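# Two Stretch robots sort capped tubes into racks

## Task

Take the tubes from the tray and sort them by the coloured dot on each cap: tubes with an orange dot go into the blue rack, tubes with a white dot go into the green rack, and each must be pushed fully down into its slot. Any tube reaching the floor means failure. The bottles in the tray must finish upright inside it, and the tray must finish resting on the work bench with nothing hanging past its edge. One or both robots may be used. At the end, open the grippers and back the robots away; a robot that topples or is left leaning means failure, and nothing counts as placed if a robot is still what holds it there.

## Robot and tools

Robots: two identical Hello Robot Stretch 4 units, r1 and r2. Each has an omni-wheel base, a mast with a vertical lift, a telescoping arm that reaches straight forward, a three-joint wrist (yaw, pitch, roll) and a two-finger gripper. It stands about 1.6 m tall, and the base rim lies within 0.23 m of the base origin. Cameras per robot: <name>_head_camera, <name>_head_left_camera, <name>_head_right_camera, <name>_wrist_camera.

Frames: each robot uses its own base frame, origin on the floor below the base centre, x ahead, y to the left, z up. hand_pose (link pinch, a point between open fingertips) is reported in it and may be a little off. The odometry frame is the base frame as it was when the scene began. Robots do not share frames, so their relative positions come only from images, lidar_m and wrist_depth_mm.

execute_actions(actions, cameras): actions is a list holding one action or nothing (empty list = just report state and images). The action is an object keyed by "r1" and/or "r2"; each robot gets its own entry. Inside an entry: "base", "joints" or both, plus optional "pace" and "contact_limits"; or "end_of_arm" alone. All listed motions begin at once and may finish at different times; no action runs past 15 s.
- base: exactly one relative move from where the base last reported itself. {"translate_m": d} drives straight, forward positive, -2 to 2 m. {"strafe_m": d} slides sideways, left positive, -2 to 2 m. {"rotate_rad": d} spins in place, counter-clockwise (left) positive, -3.2 to 3.2 rad.
- joints: absolute targets, by name, each a single number: lift_m 0 to 1.2 m; arm_m 0 to 0.55 m extension; wrist_yaw_rad -1.134 to 4.276 (0 ahead, positive left, 3.14 tucked back, above 3.4 the arm may obstruct); wrist_pitch_rad -1.117 to 4.259 (0 level, 1.57 pointing down); wrist_roll_rad -1.117 to 4.259 (0 fingers level, positive turns clockwise viewed from behind); gripper_m -0.038 to 0.141, the fingertip gap in metres, negative means fingers pressing together. Joint targets outside range are clipped and reported; other bad values or unknown keys reject the whole call.
- pace: "slow", "default", "fast", "max" (base up to 0.1/0.3/0.4/0.6 m/s and 1/2/3/4 rad/s; with the lift above 0.2 speeds are reduced, to 0.3 m/s and 1 rad/s at 1.2).
- contact_limits: {"arm_m": v}, v from 0 (stops at the slightest touch) to 0.75 (pushes hardest); default 0.5.
- end_of_arm: "enable_torque" re-powers wrist or gripper motors that shut off.
cameras: list of camera names, or "all"/null/omitted for every camera, [] for none. Images come in the order given on the pictures line.
A robot or joint left out of an action may keep driving toward its previous target without the status showing it. If a result reports a stop, later motion calls in that same reply are skipped.

wait(seconds): 0 to 10 s, nothing new commanded, returns state and images. zoom_image(camera, region): region [x0, y0, x1, y1] pixels of that camera's latest full image, at most 504x504. read_manual(section): licence texts only. finished_scene(scene): ends the scene irreversibly; the goal must already hold stably.

Results: base_status and joint_status tell how each motion ended. "done" (for the base it only means wheels turned fully, slipping included); "off_target" (stopped short, may still push); "contact_stop_at_<key>" (hit something; lift, arm or wheels go slack, a loaded lift may sag, a base may drift); "limit_stop_at_<name>", including own_body (would hit itself, often with pitch below -0.2 and roll below -0.4 or above 4) and tilt (leaning beyond 6 degrees, drive parts go slack and refuse commands); "torque_fault" (a wrist motor hit full effort and went limp until enable_torque). on_its_own covers what was not commanded; "held at" there is a target, not a position. base_odometry counts wheel turns; heading -3.142 to 3.142, left positive. If turned_by_wheels and turned_by_imu differ by more than about 0.1 rad, the base probably bumped or slipped. base_tilt in degrees, forward and right positive, with a fixed bias up to about 1.5. motor_effort is percent of maximum, positive toward larger joint values, bracket = peak in the last action; wheel efforts positive turn the base right. lidar_m: 12 distances in metres, 30-degree sectors starting straight ahead and going counter-clockwise (4th left, 7th behind, 10th right); "-" means nothing seen or closer than 0.25 m; it sees from about 0.15 m up, misses clear objects and thin legs, and does see the other robot. wrist_depth_mm: 7x7 grid from top left, 100 to 2000 mm, "-" unknown.

Gripping: command a gap smaller than the object; lower values squeeze harder and pull it toward the wrist. Gap reading and "done" do not prove a grasp; a firm hold shows as a clear gripper effort change when the command is 0 or above. Fingertips jammed on a surface below: raise the lift. To unfold the wrist at the start, send lift_m 0.4 with wrist_yaw_rad 0.

Avoid: robots pressing on each other (fatal; once bases touch, any further millimetres press hard, and no status reports contact); tubes dropping to the floor; tipping the tray or bottles; moving the tray off the bench edge. Do not drive or turn with over 1 kg held and arm_m above 0.2, especially fast; steady high pushes can tip the robot. A level gripper holding more than about 2 kg can fault the wrist. Identical commands can differ by about 3 cm per metre between robots, so avoid carrying one item together. Loose objects may occasionally be nudged by outside forces. Finish with grippers open and both robots backed off and upright.

Each tool is called after "Call:" as name([rows], argument=value, ...), one row to a line, values as JSON.

## Session

I'll start by looking at the current state of the scene.

Call:
execute_actions(actions=[])

Scene clock: 0.00 s.
r1.base_odometry: x=+0.000 y=+0.000 heading=+0.000 (m, m, rad; r1's odometry frame)
r1.turned_by_wheels: +0.000 (rad since the last result)
r1.turned_by_imu: +0.000 (rad since the last result)
r1.base_tilt: forward=+0.9 right=-0.1 (deg)
r1.lidar_m: 4.14 1.31 1.37 1.98 2.27 0.97 0.72 0.70 0.73 1.05 3.33 3.70
r1.base_status: not commanded
r1.joint_positions: lift_m=+0.121 arm_m=+0.000 wrist_yaw_rad=+3.195 wrist_pitch_rad=-0.010 wrist_roll_rad=+0.004 gripper_m=+0.057
r1.joint_status: not commanded
r1.motor_effort: lift_m=+17 arm_m=-1 wrist_yaw_rad=+0 wrist_pitch_rad=-7 wrist_roll_rad=-2 gripper_m=+2 wheel_0=+0 wheel_1=+0 wheel_2=+0 (%)
r1.hand_pose: x=-0.1214 y=+0.0719 z=+0.3021 quat_wxyz=(-0.027, +0.005, +0.002, +1.000) (m; r1's base frame)
r1.wrist_depth_mm: - 144 197 946 1042 1182 1336 / - - 140 917 1042 1160 1308 / - - 138 931 1025 1160 1336 / - 114 139 917 1025 1138 1308 / 164 141 820 904 1008 1138 1308 / 204 750 788 891 960 1098 1229 / 203 732 750 842 778 866 904
r2.base_odometry: x=+0.000 y=+0.000 heading=+0.000 (m, m, rad; r2's odometry frame)
r2.turned_by_wheels: +0.000 (rad since the last result)
r2.turned_by_imu: +0.000 (rad since the last result)
r2.base_tilt: forward=+0.2 right=-0.2 (deg)
r2.lidar_m: 2.05 3.03 3.75 3.87 1.36 1.52 - 1.39 0.86 0.78 0.80 1.00
r2.base_status: not commanded
r2.joint_positions: lift_m=+0.187 arm_m=+0.001 wrist_yaw_rad=+3.126 wrist_pitch_rad=+0.003 wrist_roll_rad=+0.002 gripper_m=+0.057
r2.joint_status: not commanded
r2.motor_effort: lift_m=+19 arm_m=+0 wrist_yaw_rad=+1 wrist_pitch_rad=-7 wrist_roll_rad=+1 gripper_m=-2 wheel_0=+0 wheel_1=+0 wheel_2=+0 (%)
r2.hand_pose: x=-0.1148 y=+0.0918 z=+0.3641 quat_wxyz=(+0.008, -0.001, +0.001, +1.000) (m; r2's base frame)
r2.wrist_depth_mm: - 135 - - - - - / - 126 197 - - - - / - 130 192 - - - - / 134 138 - - - - - / 1708 - - - - - - / 1205 1255 197 1308 199 1281 1366 / 866 809 891 131 891 842 891
pictures: r1_head_camera, r1_head_left_camera, r1_head_right_camera, r1_wrist_camera, r2_head_camera, r2_head_left_camera, r2_head_right_camera, r2_wrist_camera
Images, in order (width x height): r1_head_camera 420x560, r1_head_left_camera 420x672, r1_head_right_camera 420x672, r1_wrist_camera 616x392, r2_head_camera 420x560, r2_head_left_camera 420x672, r2_head_right_camera 420x672, r2_wrist_camera 616x392.

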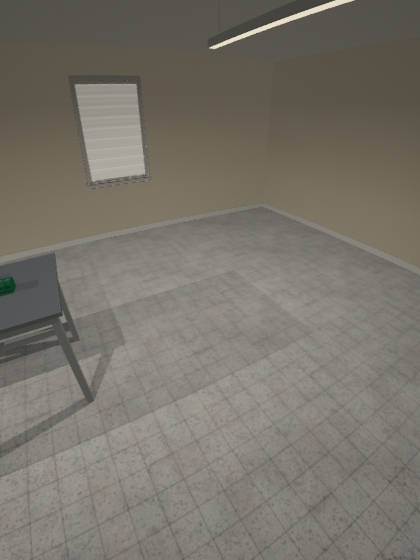

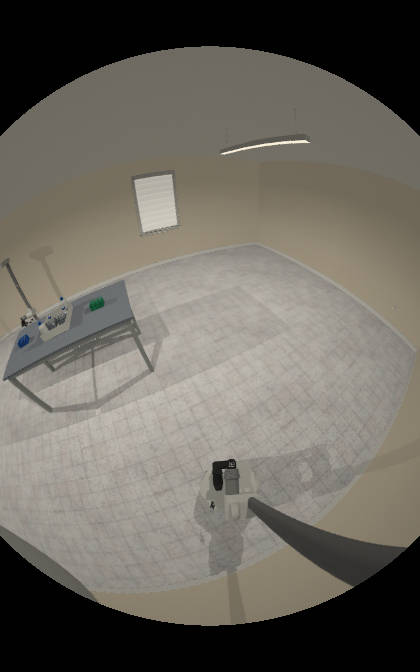

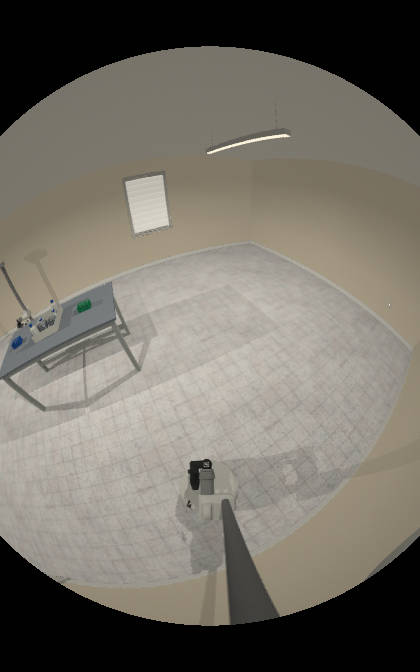

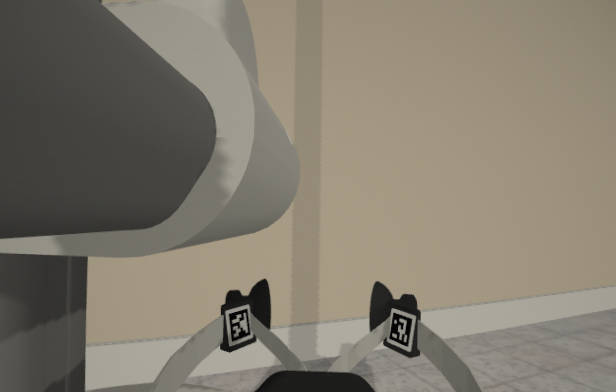

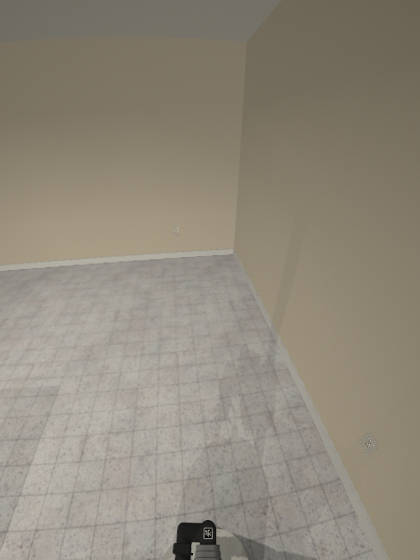

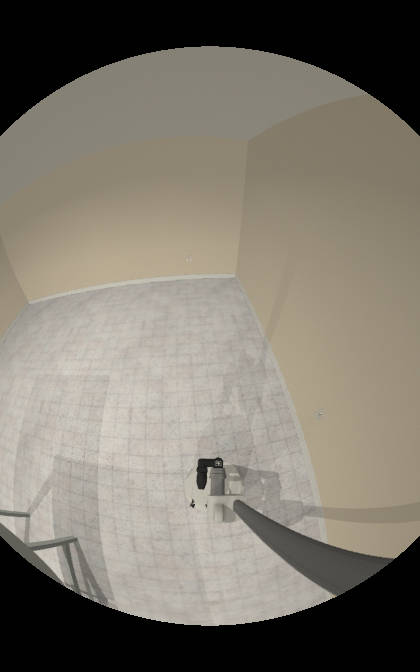

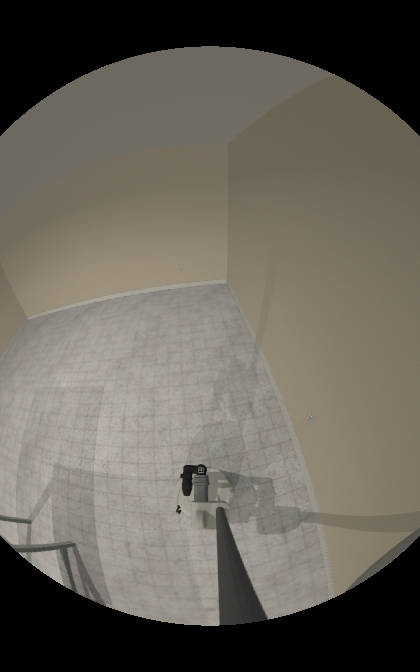

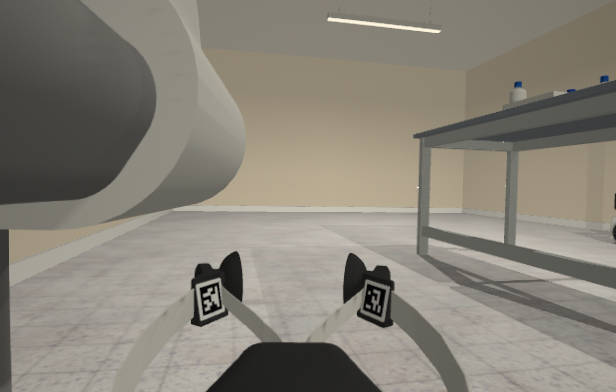

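Call:
zoom_image(camera="r1_head_left_camera", region=[0, 250, 170, 420])

Region (0, 250, 170, 420) of r1_head_left_camera's 420x672 image, scaled by 2.965, with more detail than that image has.

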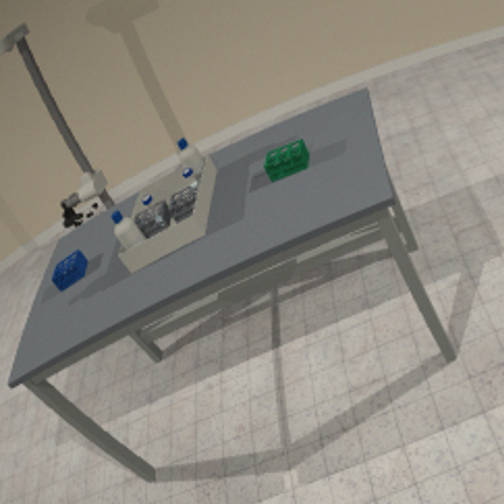

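Call:
execute_actions([
  {"r1": {"base": {"rotate_rad": 0.457}, "joints": {"lift_m": 0.4, "wrist_yaw_rad": 0}, "pace": "fast"}, "r2": {"base": {"rotate_rad": 1.75}, "joints": {"lift_m": 0.4, "wrist_yaw_rad": 0}, "pace": "fast"}},
], cameras=["r1_head_camera", "r2_head_camera", "r1_head_left_camera", "r2_head_left_camera"])

Scene clock: 9.40 s.
r1.base_odometry: x=+0.000 y=+0.000 heading=+0.457 (m, m, rad; r1's odometry frame)
r1.turned_by_wheels: +0.457 (rad since the last result)
r1.turned_by_imu: +0.458 (rad since the last result)
r1.base_tilt: forward=+1.0 right=-0.1 (deg)
r1.lidar_m: 1.29 1.35 1.86 2.81 1.03 0.72 0.70 0.73 0.97 2.58 3.62 4.19
r1.base_status: done
r1.joint_positions: lift_m=+0.400 arm_m=+0.000 wrist_yaw_rad=+0.000 wrist_pitch_rad=-0.010 wrist_roll_rad=+0.004 gripper_m=+0.057
r1.joint_status: all done
r1.motor_effort: lift_m=+21(23) arm_m=-1(1) wrist_yaw_rad=-2(4) wrist_pitch_rad=-6(8) wrist_roll_rad=-2(1) gripper_m=-2(6) wheel_0=-2(9) wheel_1=-2(11) wheel_2=-1(9) (%)
r1.hand_pose: x=+0.4598 y=-0.0873 z=+0.5810 quat_wxyz=(+1.000, +0.002, -0.005, +0.000) (m; r1's base frame)
r1.wrist_depth_mm: - - - - - - - / - - - - - - - / - - - - - - - / 1808 1808 1118 - - - - / - - - - - - - / 1863 - 1756 - - - - / 1499 1499 1281 1499 1397 1499 1618
r2.base_odometry: x=+0.000 y=+0.000 heading=+1.750 (m, m, rad; r2's odometry frame)
r2.turned_by_wheels: +1.750 (rad since the last result)
r2.turned_by_imu: +1.774 (rad since the last result)
r2.base_tilt: forward=+0.2 right=-0.2 (deg)
r2.lidar_m: 3.90 1.33 1.77 2.66 1.10 0.82 0.78 0.84 1.22 2.99 3.16 4.06
r2.base_status: done
r2.joint_positions: lift_m=+0.400 arm_m=+0.001 wrist_yaw_rad=+0.000 wrist_pitch_rad=+0.003 wrist_roll_rad=+0.002 gripper_m=+0.057
r2.joint_status: all done
r2.motor_effort: lift_m=+21(21) arm_m=+0(0) wrist_yaw_rad=+1(3) wrist_pitch_rad=-7(7) wrist_roll_rad=+1(1) gripper_m=-4(1) wheel_0=+0(8) wheel_1=+0(5) wheel_2=+1(9) (%)
r2.hand_pose: x=+0.4608 y=-0.0873 z=+0.5772 quat_wxyz=(+1.000, +0.001, +0.001, +0.000) (m; r2's base frame)
r2.wrist_depth_mm: - - - - - - - / - - - - - - - / 1060 - - - - - - / - - - - - - - / - - - - - - - / 1308 1661 198 1863 199 1921 1921 / 1060 1182 1308 131 1308 1229 1308
pictures: r1_head_camera, r1_head_left_camera, r2_head_camera, r2_head_left_camera
Images, in order (width x height): r1_head_camera 420x560, r1_head_left_camera 420x672, r2_head_camera 420x560, r2_head_left_camera 420x672.

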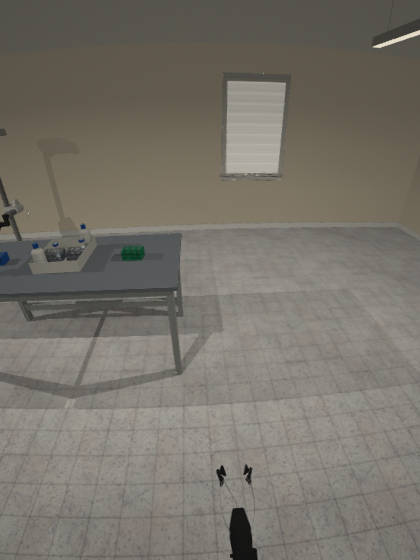

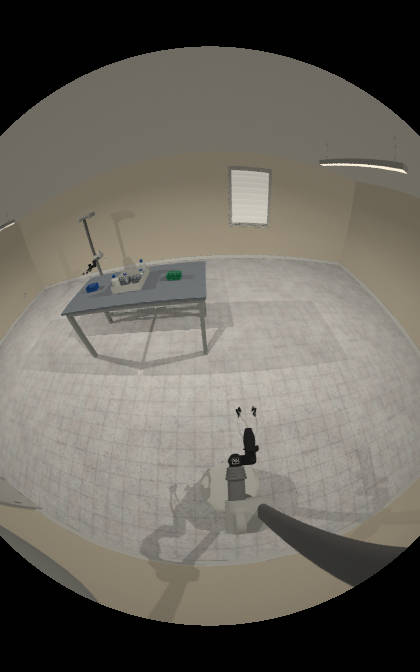

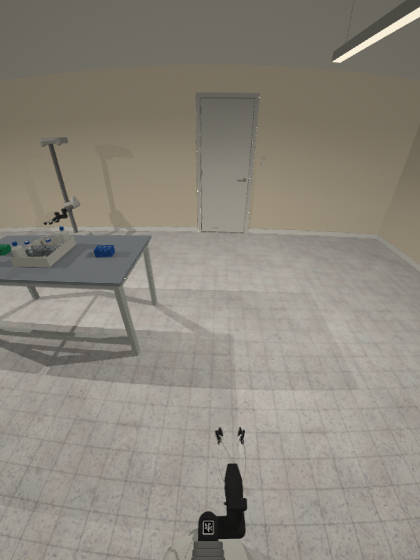

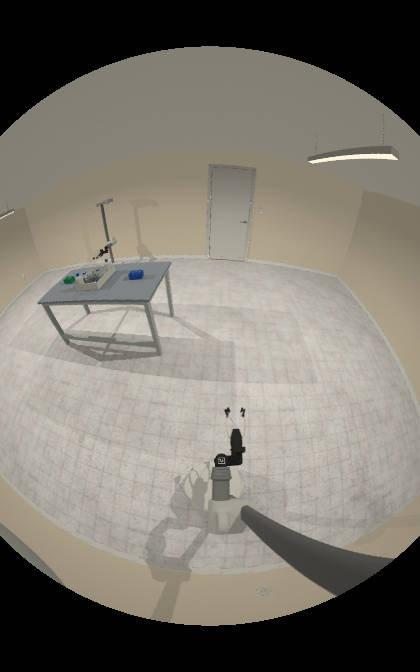

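Call:
zoom_image(camera="r1_head_camera", region=[0, 200, 200, 320])

Call:
zoom_image(camera="r2_head_camera", region=[0, 200, 200, 320])

Region (0, 200, 200, 320) of r1_head_camera's 420x560 image, scaled by 2.520, with more detail than that image has; it fills the top 302 rows of this view, and the rest is white.

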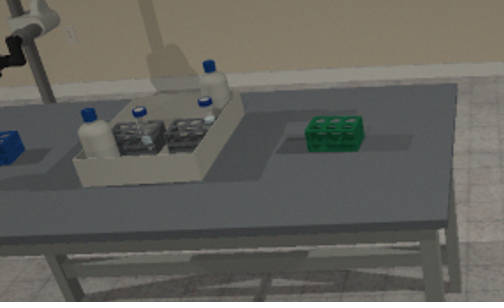

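Region (0, 200, 200, 320) of r2_head_camera's 420x560 image, scaled by 2.520, with more detail than that image has; it fills the top 302 rows of this view, and the rest is white.

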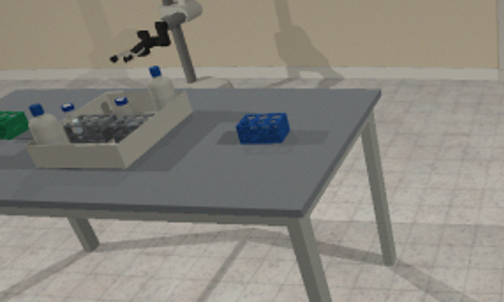

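Call:
execute_actions([
  {"r1": {"base": {"strafe_m": 0.95}, "joints": {"lift_m": 1.1, "wrist_pitch_rad": 1.57}, "pace": "max"}, "r2": {"base": {"strafe_m": 1.3}, "joints": {"lift_m": 1.1, "wrist_pitch_rad": 1.57}, "pace": "max"}},
], cameras=["r1_head_camera", "r2_head_camera"])

Call:
execute_actions([
  {"r1": {"base": {"translate_m": 0.9}, "pace": "max"}, "r2": {"base": {"translate_m": 0.85}, "pace": "max"}},
], cameras=["r1_head_camera", "r2_head_camera", "r1_wrist_camera", "r2_wrist_camera"])

Scene clock: 16.50 s.
r1.base_odometry: x=-0.419 y=+0.853 heading=+0.456 (m, m, rad; r1's odometry frame)
r1.turned_by_wheels: +0.000 (rad since the last result)
r1.turned_by_imu: -0.001 (rad since the last result)
r1.base_tilt: forward=+1.0 right=-0.1 (deg)
r1.lidar_m: 1.27 1.32 4.47 3.03 1.02 0.74 0.71 0.76 1.02 2.65 4.62 1.32
r1.base_status: done
r1.joint_positions: lift_m=+1.100 arm_m=+0.000 wrist_yaw_rad=+0.000 wrist_pitch_rad=+1.570 wrist_roll_rad=+0.004 gripper_m=+0.057
r1.joint_status: all done
r1.motor_effort: lift_m=+19(23) arm_m=-1(1) wrist_yaw_rad=+0(0) wrist_pitch_rad=+0(4) wrist_roll_rad=-2(2) gripper_m=+0(1) wheel_0=+1(15) wheel_1=-2(13) wheel_2=+0(5) (%)
r1.hand_pose: x=+0.1715 y=-0.0874 z=+0.9895 quat_wxyz=(+0.707, +0.001, +0.707, -0.001) (m; r1's base frame)
r1.wrist_depth_mm: 1281 1281 1281 1229 1229 1255 1205 / 1281 1255 1255 1229 1229 1205 1205 / 1255 1255 1229 1255 1229 1205 1205 / 1281 1255 1229 1205 1205 1205 1182 / 1281 1255 1229 1008 1205 1182 1182 / 1255 1229 1025 991 1008 1205 1160 / 1255 1229 1182 723 1182 1182 1160
r2.base_odometry: x=-1.279 y=-0.232 heading=+1.750 (m, m, rad; r2's odometry frame)
r2.turned_by_wheels: +0.000 (rad since the last result)
r2.turned_by_imu: -0.001 (rad since the last result)
r2.base_tilt: forward=+0.2 right=-0.2 (deg)
r2.lidar_m: 1.22 1.30 4.56 2.51 1.01 0.73 0.72 0.76 1.11 3.48 4.54 1.27
r2.base_status: done
r2.joint_positions: lift_m=+1.100 arm_m=+0.001 wrist_yaw_rad=+0.000 wrist_pitch_rad=+1.570 wrist_roll_rad=+0.002 gripper_m=+0.057
r2.joint_status: all done
r2.motor_effort: lift_m=+20(28) arm_m=+0(0) wrist_yaw_rad=+0(0) wrist_pitch_rad=-1(6) wrist_roll_rad=+0(1) gripper_m=-3(2) wheel_0=+1(11) wheel_1=+0(14) wheel_2=+0(0) (%)
r2.hand_pose: x=+0.1725 y=-0.0874 z=+0.9897 quat_wxyz=(+0.707, +0.001, +0.707, -0.001) (m; r2's base frame)
r2.wrist_depth_mm: 1160 1160 1182 1205 1182 1182 1229 / 1160 1182 1138 1160 1205 1205 1229 / 1182 1182 1182 1229 1229 1205 1255 / 1160 1182 1182 1205 1205 1205 1229 / 1182 1182 976 991 1205 1255 1255 / 1205 1205 198 991 200 1255 1229 / 1205 1182 1229 131 1229 1229 1281
pictures: r1_head_camera, r2_head_camera
Images, in order (width x height): r1_head_camera 420x560, r2_head_camera 420x560.

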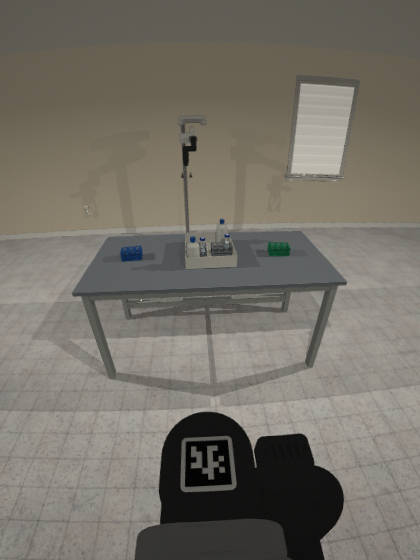

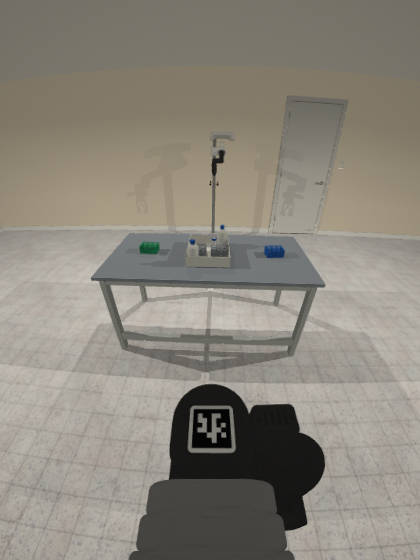

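Scene clock: 20.70 s.
r1.base_odometry: x=+0.389 y=+1.250 heading=+0.457 (m, m, rad; r1's odometry frame)
r1.turned_by_wheels: +0.000 (rad since the last result)
r1.turned_by_imu: +0.002 (rad since the last result)
r1.base_tilt: forward=+1.0 right=+0.0 (deg)
r1.lidar_m: 0.36 0.39 0.55 4.30 2.31 1.70 1.62 1.69 2.25 4.44 0.55 0.38
r1.base_status: done
r1.joint_positions: lift_m=+1.100 arm_m=+0.000 wrist_yaw_rad=+0.000 wrist_pitch_rad=+1.570 wrist_roll_rad=+0.004 gripper_m=+0.057
r1.joint_status: not commanded
r1.motor_effort: lift_m=+20(20) arm_m=-1(1) wrist_yaw_rad=+0(1) wrist_pitch_rad=+0(0) wrist_roll_rad=-1(2) gripper_m=-2(1) wheel_0=+3(8) wheel_1=+2(7) wheel_2=-1(13) (%)
r1.hand_pose: x=+0.1715 y=-0.0874 z=+0.9895 quat_wxyz=(+0.707, +0.001, +0.707, -0.001) (m; r1's base frame)
r1.wrist_depth_mm: 480 473 469 462 455 452 449 / 477 473 469 462 455 452 449 / 1281 1229 1229 1229 1229 1205 1182 / 1281 1255 1229 1229 1229 1205 1182 / 1281 1255 1255 1025 1182 1205 1182 / 1255 1255 1008 1008 991 1182 1182 / 1229 1205 1205 723 1182 1160 1182
r2.base_odometry: x=-1.431 y=+0.605 heading=+1.750 (m, m, rad; r2's odometry frame)
r2.turned_by_wheels: +0.000 (rad since the last result)
r2.turned_by_imu: -0.005 (rad since the last result)
r2.base_tilt: forward=+0.3 right=-0.1 (deg)
r2.lidar_m: 0.38 0.41 0.60 4.39 2.13 1.64 1.56 1.68 2.41 4.33 0.55 0.39
r2.base_status: done
r2.joint_positions: lift_m=+1.100 arm_m=+0.001 wrist_yaw_rad=+0.000 wrist_pitch_rad=+1.570 wrist_roll_rad=+0.002 gripper_m=+0.057
r2.joint_status: not commanded
r2.motor_effort: lift_m=+19(20) arm_m=+0(0) wrist_yaw_rad=+1(0) wrist_pitch_rad=-1(1) wrist_roll_rad=+1(0) gripper_m=-3(4) wheel_0=-1(5) wheel_1=-1(6) wheel_2=+2(9) (%)
r2.hand_pose: x=+0.1725 y=-0.0874 z=+0.9897 quat_wxyz=(+0.707, +0.001, +0.707, -0.001) (m; r2's base frame)
r2.wrist_depth_mm: 442 442 445 449 449 455 459 / 1160 1160 1205 1182 1182 1205 788 / 1160 1160 1205 1205 1229 1229 1229 / 1182 1160 1205 1182 1229 1205 1255 / 1205 1182 1008 991 1229 1255 1229 / 1182 1205 197 991 199 1255 1255 / 1205 1205 1205 131 1205 1229 1255
pictures: r1_head_camera, r1_wrist_camera, r2_head_camera, r2_wrist_camera
camera_calibration (this result's frames):
r1_wrist_camera: T_world_to_cam=[[0.0412478, -0.998926, -0.0211066, -0.0715439], [-0.998409, -0.0403951, -0.0393421, 0.27301], [0.0384472, 0.0226958, -0.999003, 1.20639], [0, 0, 0, 1]] pos_world=[0.229144, -0.0878188, 1.21442]
r2_wrist_camera: T_world_to_cam=[[0.00831245, -0.998728, 0.0497352, -0.154134], [-0.999714, -0.00718475, 0.02281, 0.200033], [-0.0224237, -0.0499106, -0.998502, 1.21366], [0, 0, 0, 1]] pos_world=[0.228472, -0.0919263, 1.21494]
Images, in order (width x height): r1_head_camera 420x560, r1_wrist_camera 616x392, r2_head_camera 420x560, r2_wrist_camera 616x392.

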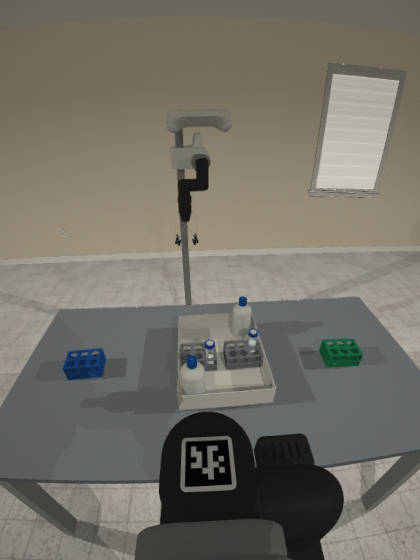

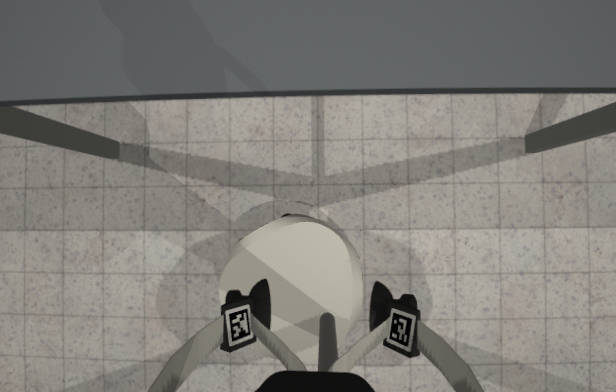

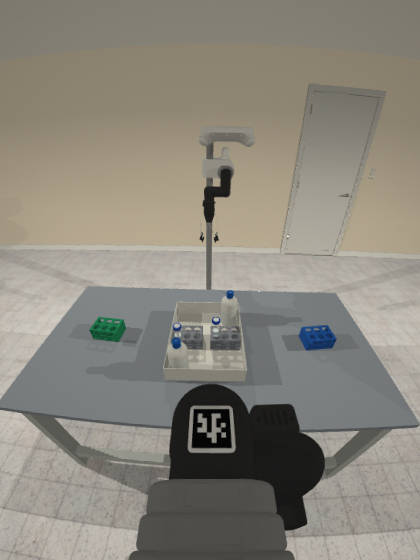

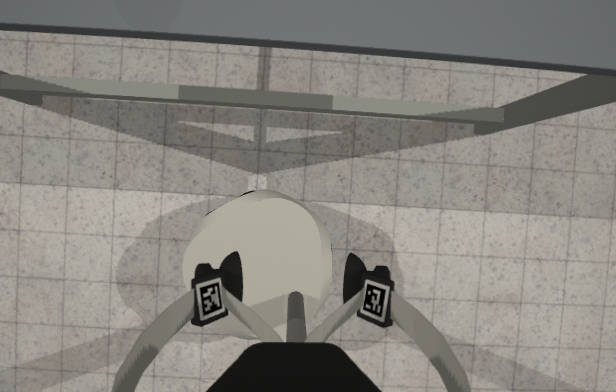

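Call:
zoom_image(camera="r1_head_camera", region=[150, 280, 390, 420])

Call:
zoom_image(camera="r2_head_camera", region=[80, 280, 280, 400])

Region (150, 280, 390, 420) of r1_head_camera's 420x560 image, scaled by 2.100, with more detail than that image has; it fills the top 294 rows of this view, and the rest is white.

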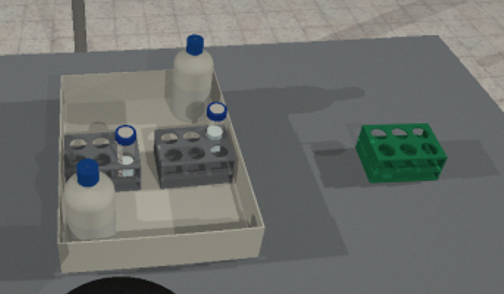

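Region (80, 280, 280, 400) of r2_head_camera's 420x560 image, scaled by 2.520, with more detail than that image has; it fills the top 302 rows of this view, and the rest is white.

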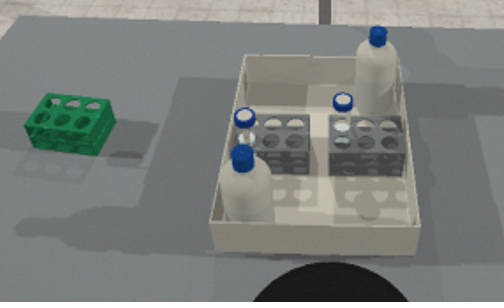

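Call:
execute_actions([
  {"r1": {"base": {"translate_m": 0.28}, "joints": {"lift_m": 1.15, "arm_m": 0.2}, "pace": "fast"}, "r2": {"base": {"strafe_m": 0.204}, "joints": {"lift_m": 1.15, "arm_m": 0.43}, "pace": "fast"}},
], cameras=["r1_wrist_camera", "r2_wrist_camera"])

Call:
execute_actions([
  {"r1": {"base": {"strafe_m": 0.065}, "joints": {"arm_m": 0.22}, "pace": "fast"}, "r2": {"base": {"translate_m": 0.12}, "pace": "fast"}},
], cameras=["r1_head_camera", "r1_wrist_camera", "r2_wrist_camera"])

Scene clock: 34.20 s.
r1.base_odometry: x=+0.640 y=+1.373 heading=+0.457 (m, m, rad; r1's odometry frame)
r1.turned_by_wheels: +0.000 (rad since the last result)
r1.turned_by_imu: +0.001 (rad since the last result)
r1.base_tilt: forward=+0.9 right=-0.2 (deg)
r1.lidar_m: 0.25 0.25 0.25 0.36 2.73 1.99 1.89 1.98 2.70 0.40 0.25 0.25
r1.base_status: done
r1.joint_positions: lift_m=+1.150 arm_m=+0.199 wrist_yaw_rad=+0.000 wrist_pitch_rad=+1.570 wrist_roll_rad=+0.004 gripper_m=+0.057
r1.joint_status: all done
r1.motor_effort: lift_m=+20(21) arm_m=+5(5) wrist_yaw_rad=-3(1) wrist_pitch_rad=-2(2) wrist_roll_rad=-1(1) gripper_m=-4(2) wheel_0=+2(8) wheel_1=+3(10) wheel_2=+2(8) (%)
r1.hand_pose: x=+0.3704 y=-0.0874 z=+1.0395 quat_wxyz=(+0.707, +0.001, +0.707, -0.001) (m; r1's base frame)
r1.wrist_depth_mm: 530 521 496 508 392 504 496 / 525 521 508 504 500 500 500 / 525 517 452 492 439 496 488 / 521 512 484 504 477 492 488 / 521 512 402 500 492 492 488 / 512 508 324 496 418 488 484 / 517 508 500 496 492 484 484
r2.base_odometry: x=-1.632 y=+0.568 heading=+1.750 (m, m, rad; r2's odometry frame)
r2.turned_by_wheels: +0.000 (rad since the last result)
r2.turned_by_imu: +0.000 (rad since the last result)
r2.base_tilt: forward=+0.2 right=-0.2 (deg)
r2.lidar_m: 0.39 0.40 0.60 4.20 2.12 1.62 1.56 1.64 2.36 4.56 0.56 0.41
r2.base_status: done
r2.joint_positions: lift_m=+1.150 arm_m=+0.429 wrist_yaw_rad=+0.000 wrist_pitch_rad=+1.570 wrist_roll_rad=+0.002 gripper_m=+0.057
r2.joint_status: all done
r2.motor_effort: lift_m=+20(20) arm_m=+8(8) wrist_yaw_rad=+1(1) wrist_pitch_rad=+0(2) wrist_roll_rad=+1(1) gripper_m=-1(2) wheel_0=+2(9) wheel_1=+0(9) wheel_2=+0(1) (%)
r2.hand_pose: x=+0.5998 y=-0.0874 z=+1.0396 quat_wxyz=(+0.707, +0.000, +0.707, +0.000) (m; r2's base frame)
r2.wrist_depth_mm: 466 488 488 492 500 459 504 / 477 484 492 436 439 449 508 / 484 492 492 496 500 496 512 / 484 488 496 492 504 504 512 / 492 496 496 445 508 508 517 / 492 496 197 504 199 517 521 / 1229 496 500 131 512 517 521
pictures: r1_wrist_camera, r2_wrist_camera
camera_calibration (this result's frames):
r1_wrist_camera: T_world_to_cam=[[0.0415205, -0.998915, -0.0210955, -0.078803], [-0.998387, -0.0406621, -0.0396112, 0.473746], [0.0387104, 0.0227062, -0.998992, 1.24853], [0, 0, 0, 1]] pos_world=[0.427923, -0.0878033, 1.26437]
r2_wrist_camera: T_world_to_cam=[[0.00868327, -0.998725, 0.0497383, -0.160395], [-0.999719, -0.00757336, 0.0224601, 0.626454], [-0.0220548, -0.0499193, -0.99851, 1.27289], [0, 0, 0, 1]] pos_world=[0.655744, -0.0919045, 1.2649]
Images, in order (width x height): r1_wrist_camera 616x392, r2_wrist_camera 616x392.

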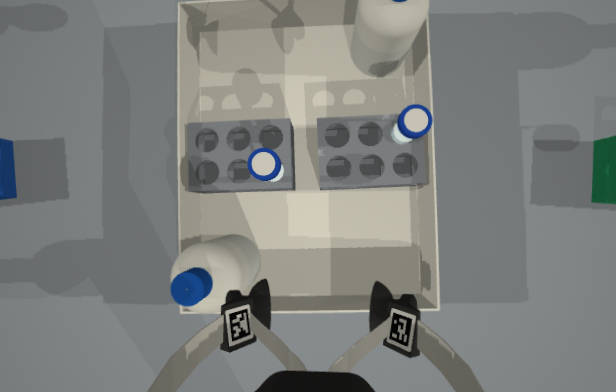

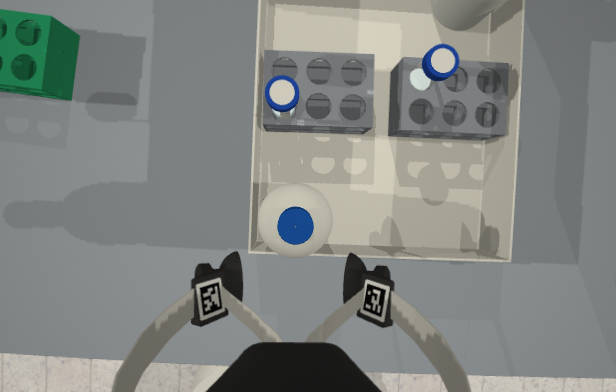

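Scene clock: 35.83 s.
r1.base_odometry: x=+0.611 y=+1.431 heading=+0.457 (m, m, rad; r1's odometry frame)
r1.turned_by_wheels: +0.000 (rad since the last result)
r1.turned_by_imu: +0.000 (rad since the last result)
r1.base_tilt: forward=+1.0 right=-0.1 (deg)
r1.lidar_m: 0.25 0.25 0.25 0.37 2.74 2.00 1.90 1.99 2.67 0.38 0.25 0.25
r1.base_status: done
r1.joint_positions: lift_m=+1.150 arm_m=+0.219 wrist_yaw_rad=+0.000 wrist_pitch_rad=+1.570 wrist_roll_rad=+0.004 gripper_m=+0.057
r1.joint_status: all done
r1.motor_effort: lift_m=+20(20) arm_m=+4(6) wrist_yaw_rad=-1(1) wrist_pitch_rad=+1(1) wrist_roll_rad=-2(2) gripper_m=-2(4) wheel_0=-1(10) wheel_1=-1(8) wheel_2=+0(3) (%)
r1.hand_pose: x=+0.3903 y=-0.0874 z=+1.0395 quat_wxyz=(+0.707, +0.001, +0.707, -0.001) (m; r1's base frame)
r1.wrist_depth_mm: 530 525 517 504 477 226 496 / 525 521 512 508 500 492 492 / 521 521 512 500 496 496 492 / 517 517 508 500 492 488 488 / 517 512 504 496 496 488 484 / 521 508 430 421 449 488 484 / 512 504 500 496 492 484 480
r2.base_odometry: x=-1.653 y=+0.686 heading=+1.750 (m, m, rad; r2's odometry frame)
r2.turned_by_wheels: +0.000 (rad since the last result)
r2.turned_by_imu: -0.001 (rad since the last result)
r2.base_tilt: forward=+0.3 right=-0.2 (deg)
r2.lidar_m: 0.26 0.30 0.41 4.19 2.30 1.73 1.70 1.79 2.53 4.55 0.39 0.28
r2.base_status: done
r2.joint_positions: lift_m=+1.150 arm_m=+0.429 wrist_yaw_rad=+0.000 wrist_pitch_rad=+1.570 wrist_roll_rad=+0.002 gripper_m=+0.057
r2.joint_status: not commanded
r2.motor_effort: lift_m=+21(20) arm_m=+8(8) wrist_yaw_rad=+1(1) wrist_pitch_rad=-1(1) wrist_roll_rad=+1(1) gripper_m=+0(2) wheel_0=-1(5) wheel_1=+0(4) wheel_2=+2(9) (%)
r2.hand_pose: x=+0.5999 y=-0.0874 z=+1.0396 quat_wxyz=(+0.707, +0.000, +0.707, +0.000) (m; r2's base frame)
r2.wrist_depth_mm: 484 488 484 492 492 224 504 / 484 492 488 492 500 379 508 / 462 492 496 496 500 508 512 / 492 496 492 442 459 449 512 / 492 496 500 504 504 504 517 / 496 500 197 375 199 508 521 / 496 496 508 131 512 512 521
pictures: r1_head_camera, r1_wrist_camera, r2_wrist_camera
camera_calibration (this result's frames):
r1_wrist_camera: T_world_to_cam=[[0.041389, -0.99892, -0.0210995, -0.0795758], [-0.998397, -0.0405326, -0.0395151, 0.493565], [0.0386173, 0.0227012, -0.998996, 1.2478], [0, 0, 0, 1]] pos_world=[0.447881, -0.0878108, 1.26437]
r2_wrist_camera: T_world_to_cam=[[0.00863318, -0.998725, 0.0497383, -0.160365], [-0.999719, -0.00752322, 0.0224603, 0.626494], [-0.0220574, -0.0499182, -0.99851, 1.27289], [0, 0, 0, 1]] pos_world=[0.655779, -0.0919073, 1.2649]
Images, in order (width x height): r1_head_camera 420x560, r1_wrist_camera 616x392, r2_wrist_camera 616x392.

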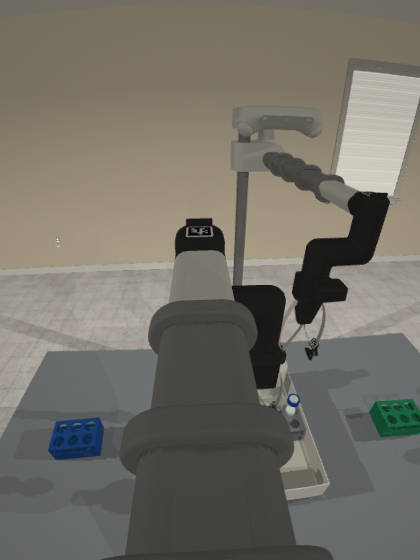

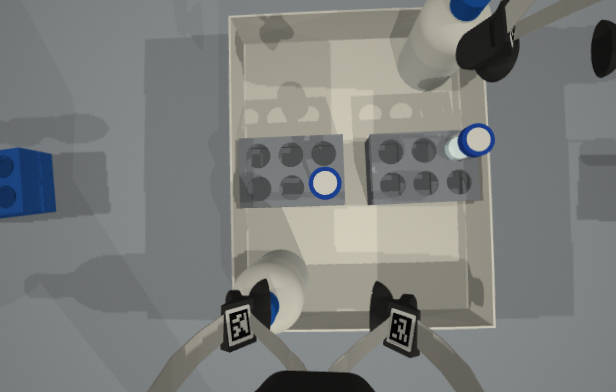

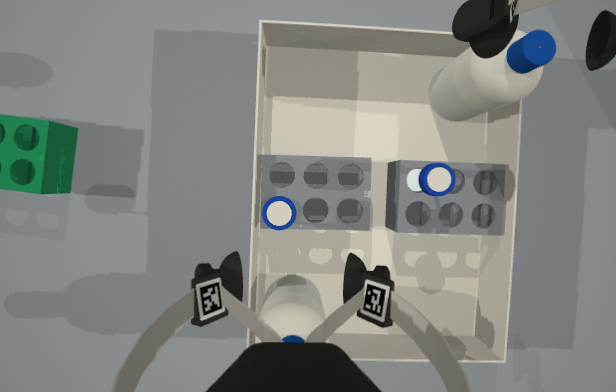

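Call:
execute_actions([
  {"r2": {"base": {"strafe_m": 0.012}, "joints": {"arm_m": 0.454, "lift_m": 1.04, "gripper_m": 0.07}, "pace": "default"}},
], cameras=["r2_wrist_camera"])

Scene clock: 43.77 s.
r1.base_odometry: x=+0.611 y=+1.431 heading=+0.457 (m, m, rad; r1's odometry frame)
r1.turned_by_wheels: +0.000 (rad since the last result)
r1.turned_by_imu: -0.001 (rad since the last result)
r1.base_tilt: forward=+1.0 right=-0.2 (deg)
r1.lidar_m: 0.25 0.25 0.25 0.37 2.76 1.99 1.91 1.96 2.68 0.40 0.25 0.25
r1.base_status: not commanded
r1.joint_positions: lift_m=+1.150 arm_m=+0.219 wrist_yaw_rad=+0.000 wrist_pitch_rad=+1.570 wrist_roll_rad=+0.004 gripper_m=+0.057
r1.joint_status: not commanded
r1.motor_effort: lift_m=+20(20) arm_m=+5(5) wrist_yaw_rad=+0(1) wrist_pitch_rad=+1(1) wrist_roll_rad=-1(1) gripper_m=-2(2) wheel_0=-1(1) wheel_1=-2(1) wheel_2=+0(0) (%)
r1.hand_pose: x=+0.3903 y=-0.0874 z=+1.0395 quat_wxyz=(+0.707, +0.001, +0.707, -0.001) (m; r1's base frame)
r1.wrist_depth_mm: 530 530 521 504 477 366 496 / 525 521 512 508 500 421 208 / 525 517 508 500 496 436 492 / 521 517 508 500 492 488 488 / 521 508 504 496 496 484 488 / 517 512 508 421 445 488 480 / 512 504 500 492 488 488 480
r2.base_odometry: x=-1.665 y=+0.684 heading=+1.750 (m, m, rad; r2's odometry frame)
r2.turned_by_wheels: +0.000 (rad since the last result)
r2.turned_by_imu: +0.000 (rad since the last result)
r2.base_tilt: forward=+0.2 right=-0.2 (deg)
r2.lidar_m: 0.27 0.29 0.42 4.18 2.32 1.75 1.68 1.79 2.53 4.55 0.38 0.29
r2.base_status: done
r2.joint_positions: lift_m=+1.040 arm_m=+0.453 wrist_yaw_rad=+0.000 wrist_pitch_rad=+1.570 wrist_roll_rad=+0.002 gripper_m=+0.070
r2.joint_status: all done
r2.motor_effort: lift_m=+16(24) arm_m=+8(8) wrist_yaw_rad=+1(0) wrist_pitch_rad=+0(0) wrist_roll_rad=+1(1) gripper_m=-1(2) wheel_0=+0(10) wheel_1=+0(6) wheel_2=+1(2) (%)
r2.hand_pose: x=+0.6238 y=-0.0874 z=+0.9299 quat_wxyz=(+0.707, +0.001, +0.707, -0.001) (m; r2's base frame)
r2.wrist_depth_mm: 377 379 384 373 362 370 306 / 379 382 387 387 389 379 285 / 382 382 387 387 389 394 379 / 379 384 392 334 366 336 343 / 382 389 389 332 362 338 342 / 387 387 196 392 205 397 370 / 387 389 394 135 399 404 368
pictures: r2_wrist_camera
camera_calibration (this result's frames):
r2_wrist_camera: T_world_to_cam=[[0.00849192, -0.998726, 0.0497367, -0.155028], [-0.999717, -0.00737288, 0.0226396, 0.652685], [-0.0222441, -0.0499149, -0.998506, 1.16403], [0, 0, 0, 1]] pos_world=[0.679709, -0.0919157, 1.15523]
Images, in order (width x height): r2_wrist_camera 616x392.

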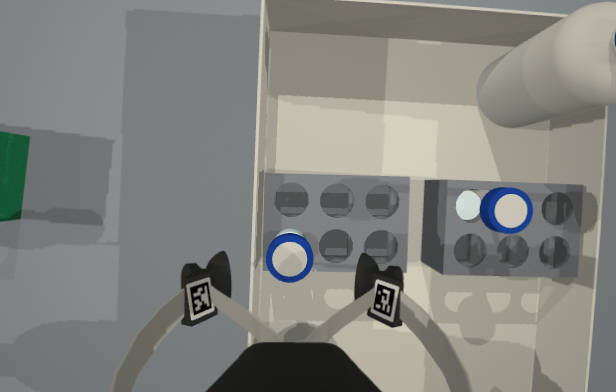

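Call:
execute_actions([
  {"r2": {"joints": {"lift_m": 0.975}, "pace": "default"}},
], cameras=["r2_wrist_camera", "r1_wrist_camera"])

Scene clock: 45.57 s.
r1.base_odometry: x=+0.611 y=+1.431 heading=+0.457 (m, m, rad; r1's odometry frame)
r1.turned_by_wheels: +0.000 (rad since the last result)
r1.turned_by_imu: +0.000 (rad since the last result)
r1.base_tilt: forward=+1.0 right=-0.1 (deg)
r1.lidar_m: 0.25 0.25 0.25 0.35 2.76 1.98 1.89 1.99 2.70 0.39 0.25 0.25
r1.base_status: not commanded
r1.joint_positions: lift_m=+1.150 arm_m=+0.219 wrist_yaw_rad=+0.000 wrist_pitch_rad=+1.570 wrist_roll_rad=+0.004 gripper_m=+0.057
r1.joint_status: not commanded
r1.motor_effort: lift_m=+20(20) arm_m=+5(5) wrist_yaw_rad=+0(2) wrist_pitch_rad=+1(0) wrist_roll_rad=-1(2) gripper_m=-5(1) wheel_0=-1(1) wheel_1=-1(2) wheel_2=+0(0) (%)
r1.hand_pose: x=+0.3903 y=-0.0874 z=+1.0395 quat_wxyz=(+0.707, +0.001, +0.707, -0.001) (m; r1's base frame)
r1.wrist_depth_mm: 525 521 517 504 477 368 211 / 525 521 517 504 504 455 203 / 521 517 512 500 496 382 492 / 521 517 508 500 492 488 492 / 512 512 504 496 496 492 488 / 512 512 504 424 445 488 488 / 508 508 500 492 492 484 480
r2.base_odometry: x=-1.665 y=+0.684 heading=+1.750 (m, m, rad; r2's odometry frame)
r2.turned_by_wheels: +0.000 (rad since the last result)
r2.turned_by_imu: +0.000 (rad since the last result)
r2.base_tilt: forward=+0.2 right=-0.2 (deg)
r2.lidar_m: 0.28 0.28 0.44 4.15 2.31 1.76 1.68 1.77 2.53 4.55 0.39 0.29
r2.base_status: not commanded
r2.joint_positions: lift_m=+0.975 arm_m=+0.453 wrist_yaw_rad=+0.000 wrist_pitch_rad=+1.570 wrist_roll_rad=+0.002 gripper_m=+0.070
r2.joint_status: all done
r2.motor_effort: lift_m=+17(15) arm_m=+8(8) wrist_yaw_rad=+1(2) wrist_pitch_rad=+0(0) wrist_roll_rad=+1(1) gripper_m=-3(3) wheel_0=+0(1) wheel_1=+0(0) wheel_2=+1(1) (%)
r2.hand_pose: x=+0.6238 y=-0.0874 z=+0.8649 quat_wxyz=(+0.707, +0.001, +0.707, -0.001) (m; r2's base frame)
r2.wrist_depth_mm: 315 319 320 322 324 327 297 / 317 319 320 319 324 327 286 / 319 320 322 324 325 327 330 / 320 322 324 294 270 290 224 / 320 324 324 266 268 301 273 / 322 325 196 268 204 334 338 / 325 327 329 135 332 336 340
pictures: r1_wrist_camera, r2_wrist_camera
camera_calibration (this result's frames):
r1_wrist_camera: T_world_to_cam=[[0.0413892, -0.99892, -0.0210995, -0.0795759], [-0.998397, -0.0405328, -0.0395153, 0.493566], [0.0386174, 0.0227012, -0.998996, 1.2478], [0, 0, 0, 1]] pos_world=[0.447881, -0.0878108, 1.26437]
r2_wrist_camera: T_world_to_cam=[[0.00849192, -0.998726, 0.0497367, -0.151794], [-0.999717, -0.00737288, 0.0226397, 0.654159], [-0.0222442, -0.0499149, -0.998506, 1.09911], [0, 0, 0, 1]] pos_world=[0.679712, -0.0919157, 1.09021]
Images, in order (width x height): r1_wrist_camera 616x392, r2_wrist_camera 616x392.

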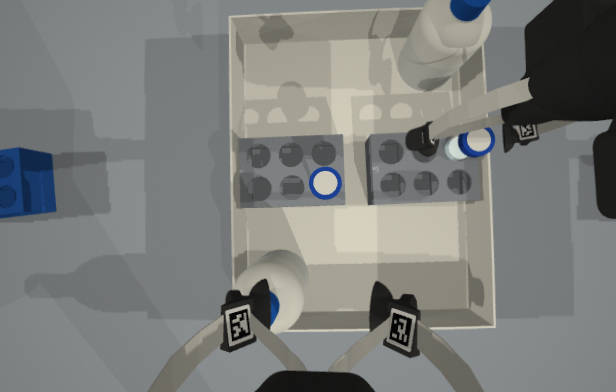

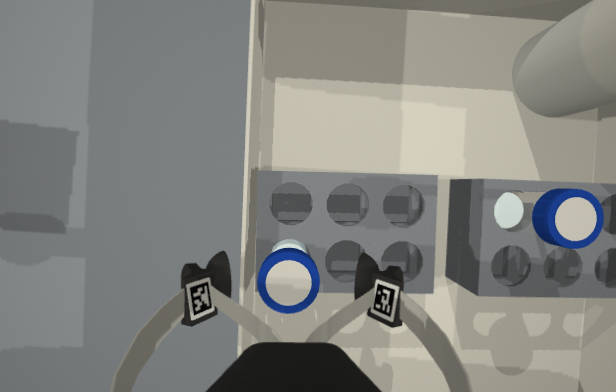

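Call:
execute_actions([
  {"r2": {"joints": {"gripper_m": 0.012}, "pace": "default"}},
], cameras=["r2_wrist_camera"])

Scene clock: 47.77 s.
r1.base_odometry: x=+0.611 y=+1.431 heading=+0.457 (m, m, rad; r1's odometry frame)
r1.turned_by_wheels: +0.000 (rad since the last result)
r1.turned_by_imu: +0.000 (rad since the last result)
r1.base_tilt: forward=+0.9 right=-0.1 (deg)
r1.lidar_m: 0.25 0.25 0.25 0.36 2.75 2.00 1.91 1.98 2.67 0.40 0.25 0.25
r1.base_status: not commanded
r1.joint_positions: lift_m=+1.150 arm_m=+0.219 wrist_yaw_rad=+0.000 wrist_pitch_rad=+1.570 wrist_roll_rad=+0.004 gripper_m=+0.057
r1.joint_status: not commanded
r1.motor_effort: lift_m=+20(20) arm_m=+4(5) wrist_yaw_rad=-2(1) wrist_pitch_rad=+0(0) wrist_roll_rad=-1(2) gripper_m=-4(1) wheel_0=-1(1) wheel_1=-1(1) wheel_2=+0(0) (%)
r1.hand_pose: x=+0.3903 y=-0.0874 z=+1.0395 quat_wxyz=(+0.707, +0.001, +0.707, -0.001) (m; r1's base frame)
r1.wrist_depth_mm: 530 525 521 500 473 368 211 / 530 521 512 504 504 455 204 / 525 517 517 500 492 366 488 / 517 517 508 500 496 492 488 / 517 512 504 496 492 488 488 / 517 508 504 424 445 488 480 / 512 508 504 496 488 484 480
r2.base_odometry: x=-1.665 y=+0.684 heading=+1.750 (m, m, rad; r2's odometry frame)
r2.turned_by_wheels: +0.000 (rad since the last result)
r2.turned_by_imu: +0.000 (rad since the last result)
r2.base_tilt: forward=+0.3 right=-0.2 (deg)
r2.lidar_m: 0.27 0.29 0.41 4.16 2.30 1.75 1.67 1.78 2.53 4.54 0.39 0.28
r2.base_status: not commanded
r2.joint_positions: lift_m=+0.975 arm_m=+0.453 wrist_yaw_rad=+0.000 wrist_pitch_rad=+1.570 wrist_roll_rad=+0.002 gripper_m=+0.012
r2.joint_status: all done
r2.motor_effort: lift_m=+17(16) arm_m=+8(8) wrist_yaw_rad=+1(1) wrist_pitch_rad=+0(0) wrist_roll_rad=+1(1) gripper_m=-11(10) wheel_0=+0(1) wheel_1=+0(0) wheel_2=+1(1) (%)
r2.hand_pose: x=+0.6238 y=-0.0874 z=+0.8649 quat_wxyz=(+0.707, +0.001, +0.707, -0.001) (m; r2's base frame)
r2.wrist_depth_mm: 314 319 320 322 324 325 297 / 317 317 320 322 325 327 286 / 319 320 324 324 327 329 334 / 320 320 324 296 270 287 224 / 320 324 325 266 270 304 273 / 324 325 190 200 191 334 336 / 325 327 329 131 334 334 340
pictures: r2_wrist_camera
camera_calibration (this result's frames):
r2_wrist_camera: T_world_to_cam=[[0.00849212, -0.998726, 0.0497368, -0.151794], [-0.999717, -0.00737309, 0.0226395, 0.65416], [-0.0222439, -0.0499149, -0.998506, 1.09911], [0, 0, 0, 1]] pos_world=[0.679712, -0.0919157, 1.09021]
Images, in order (width x height): r2_wrist_camera 616x392.

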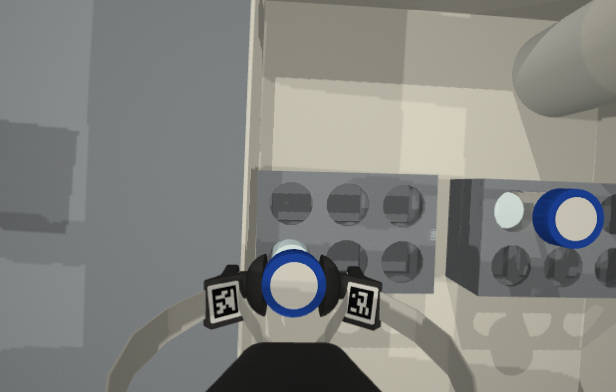

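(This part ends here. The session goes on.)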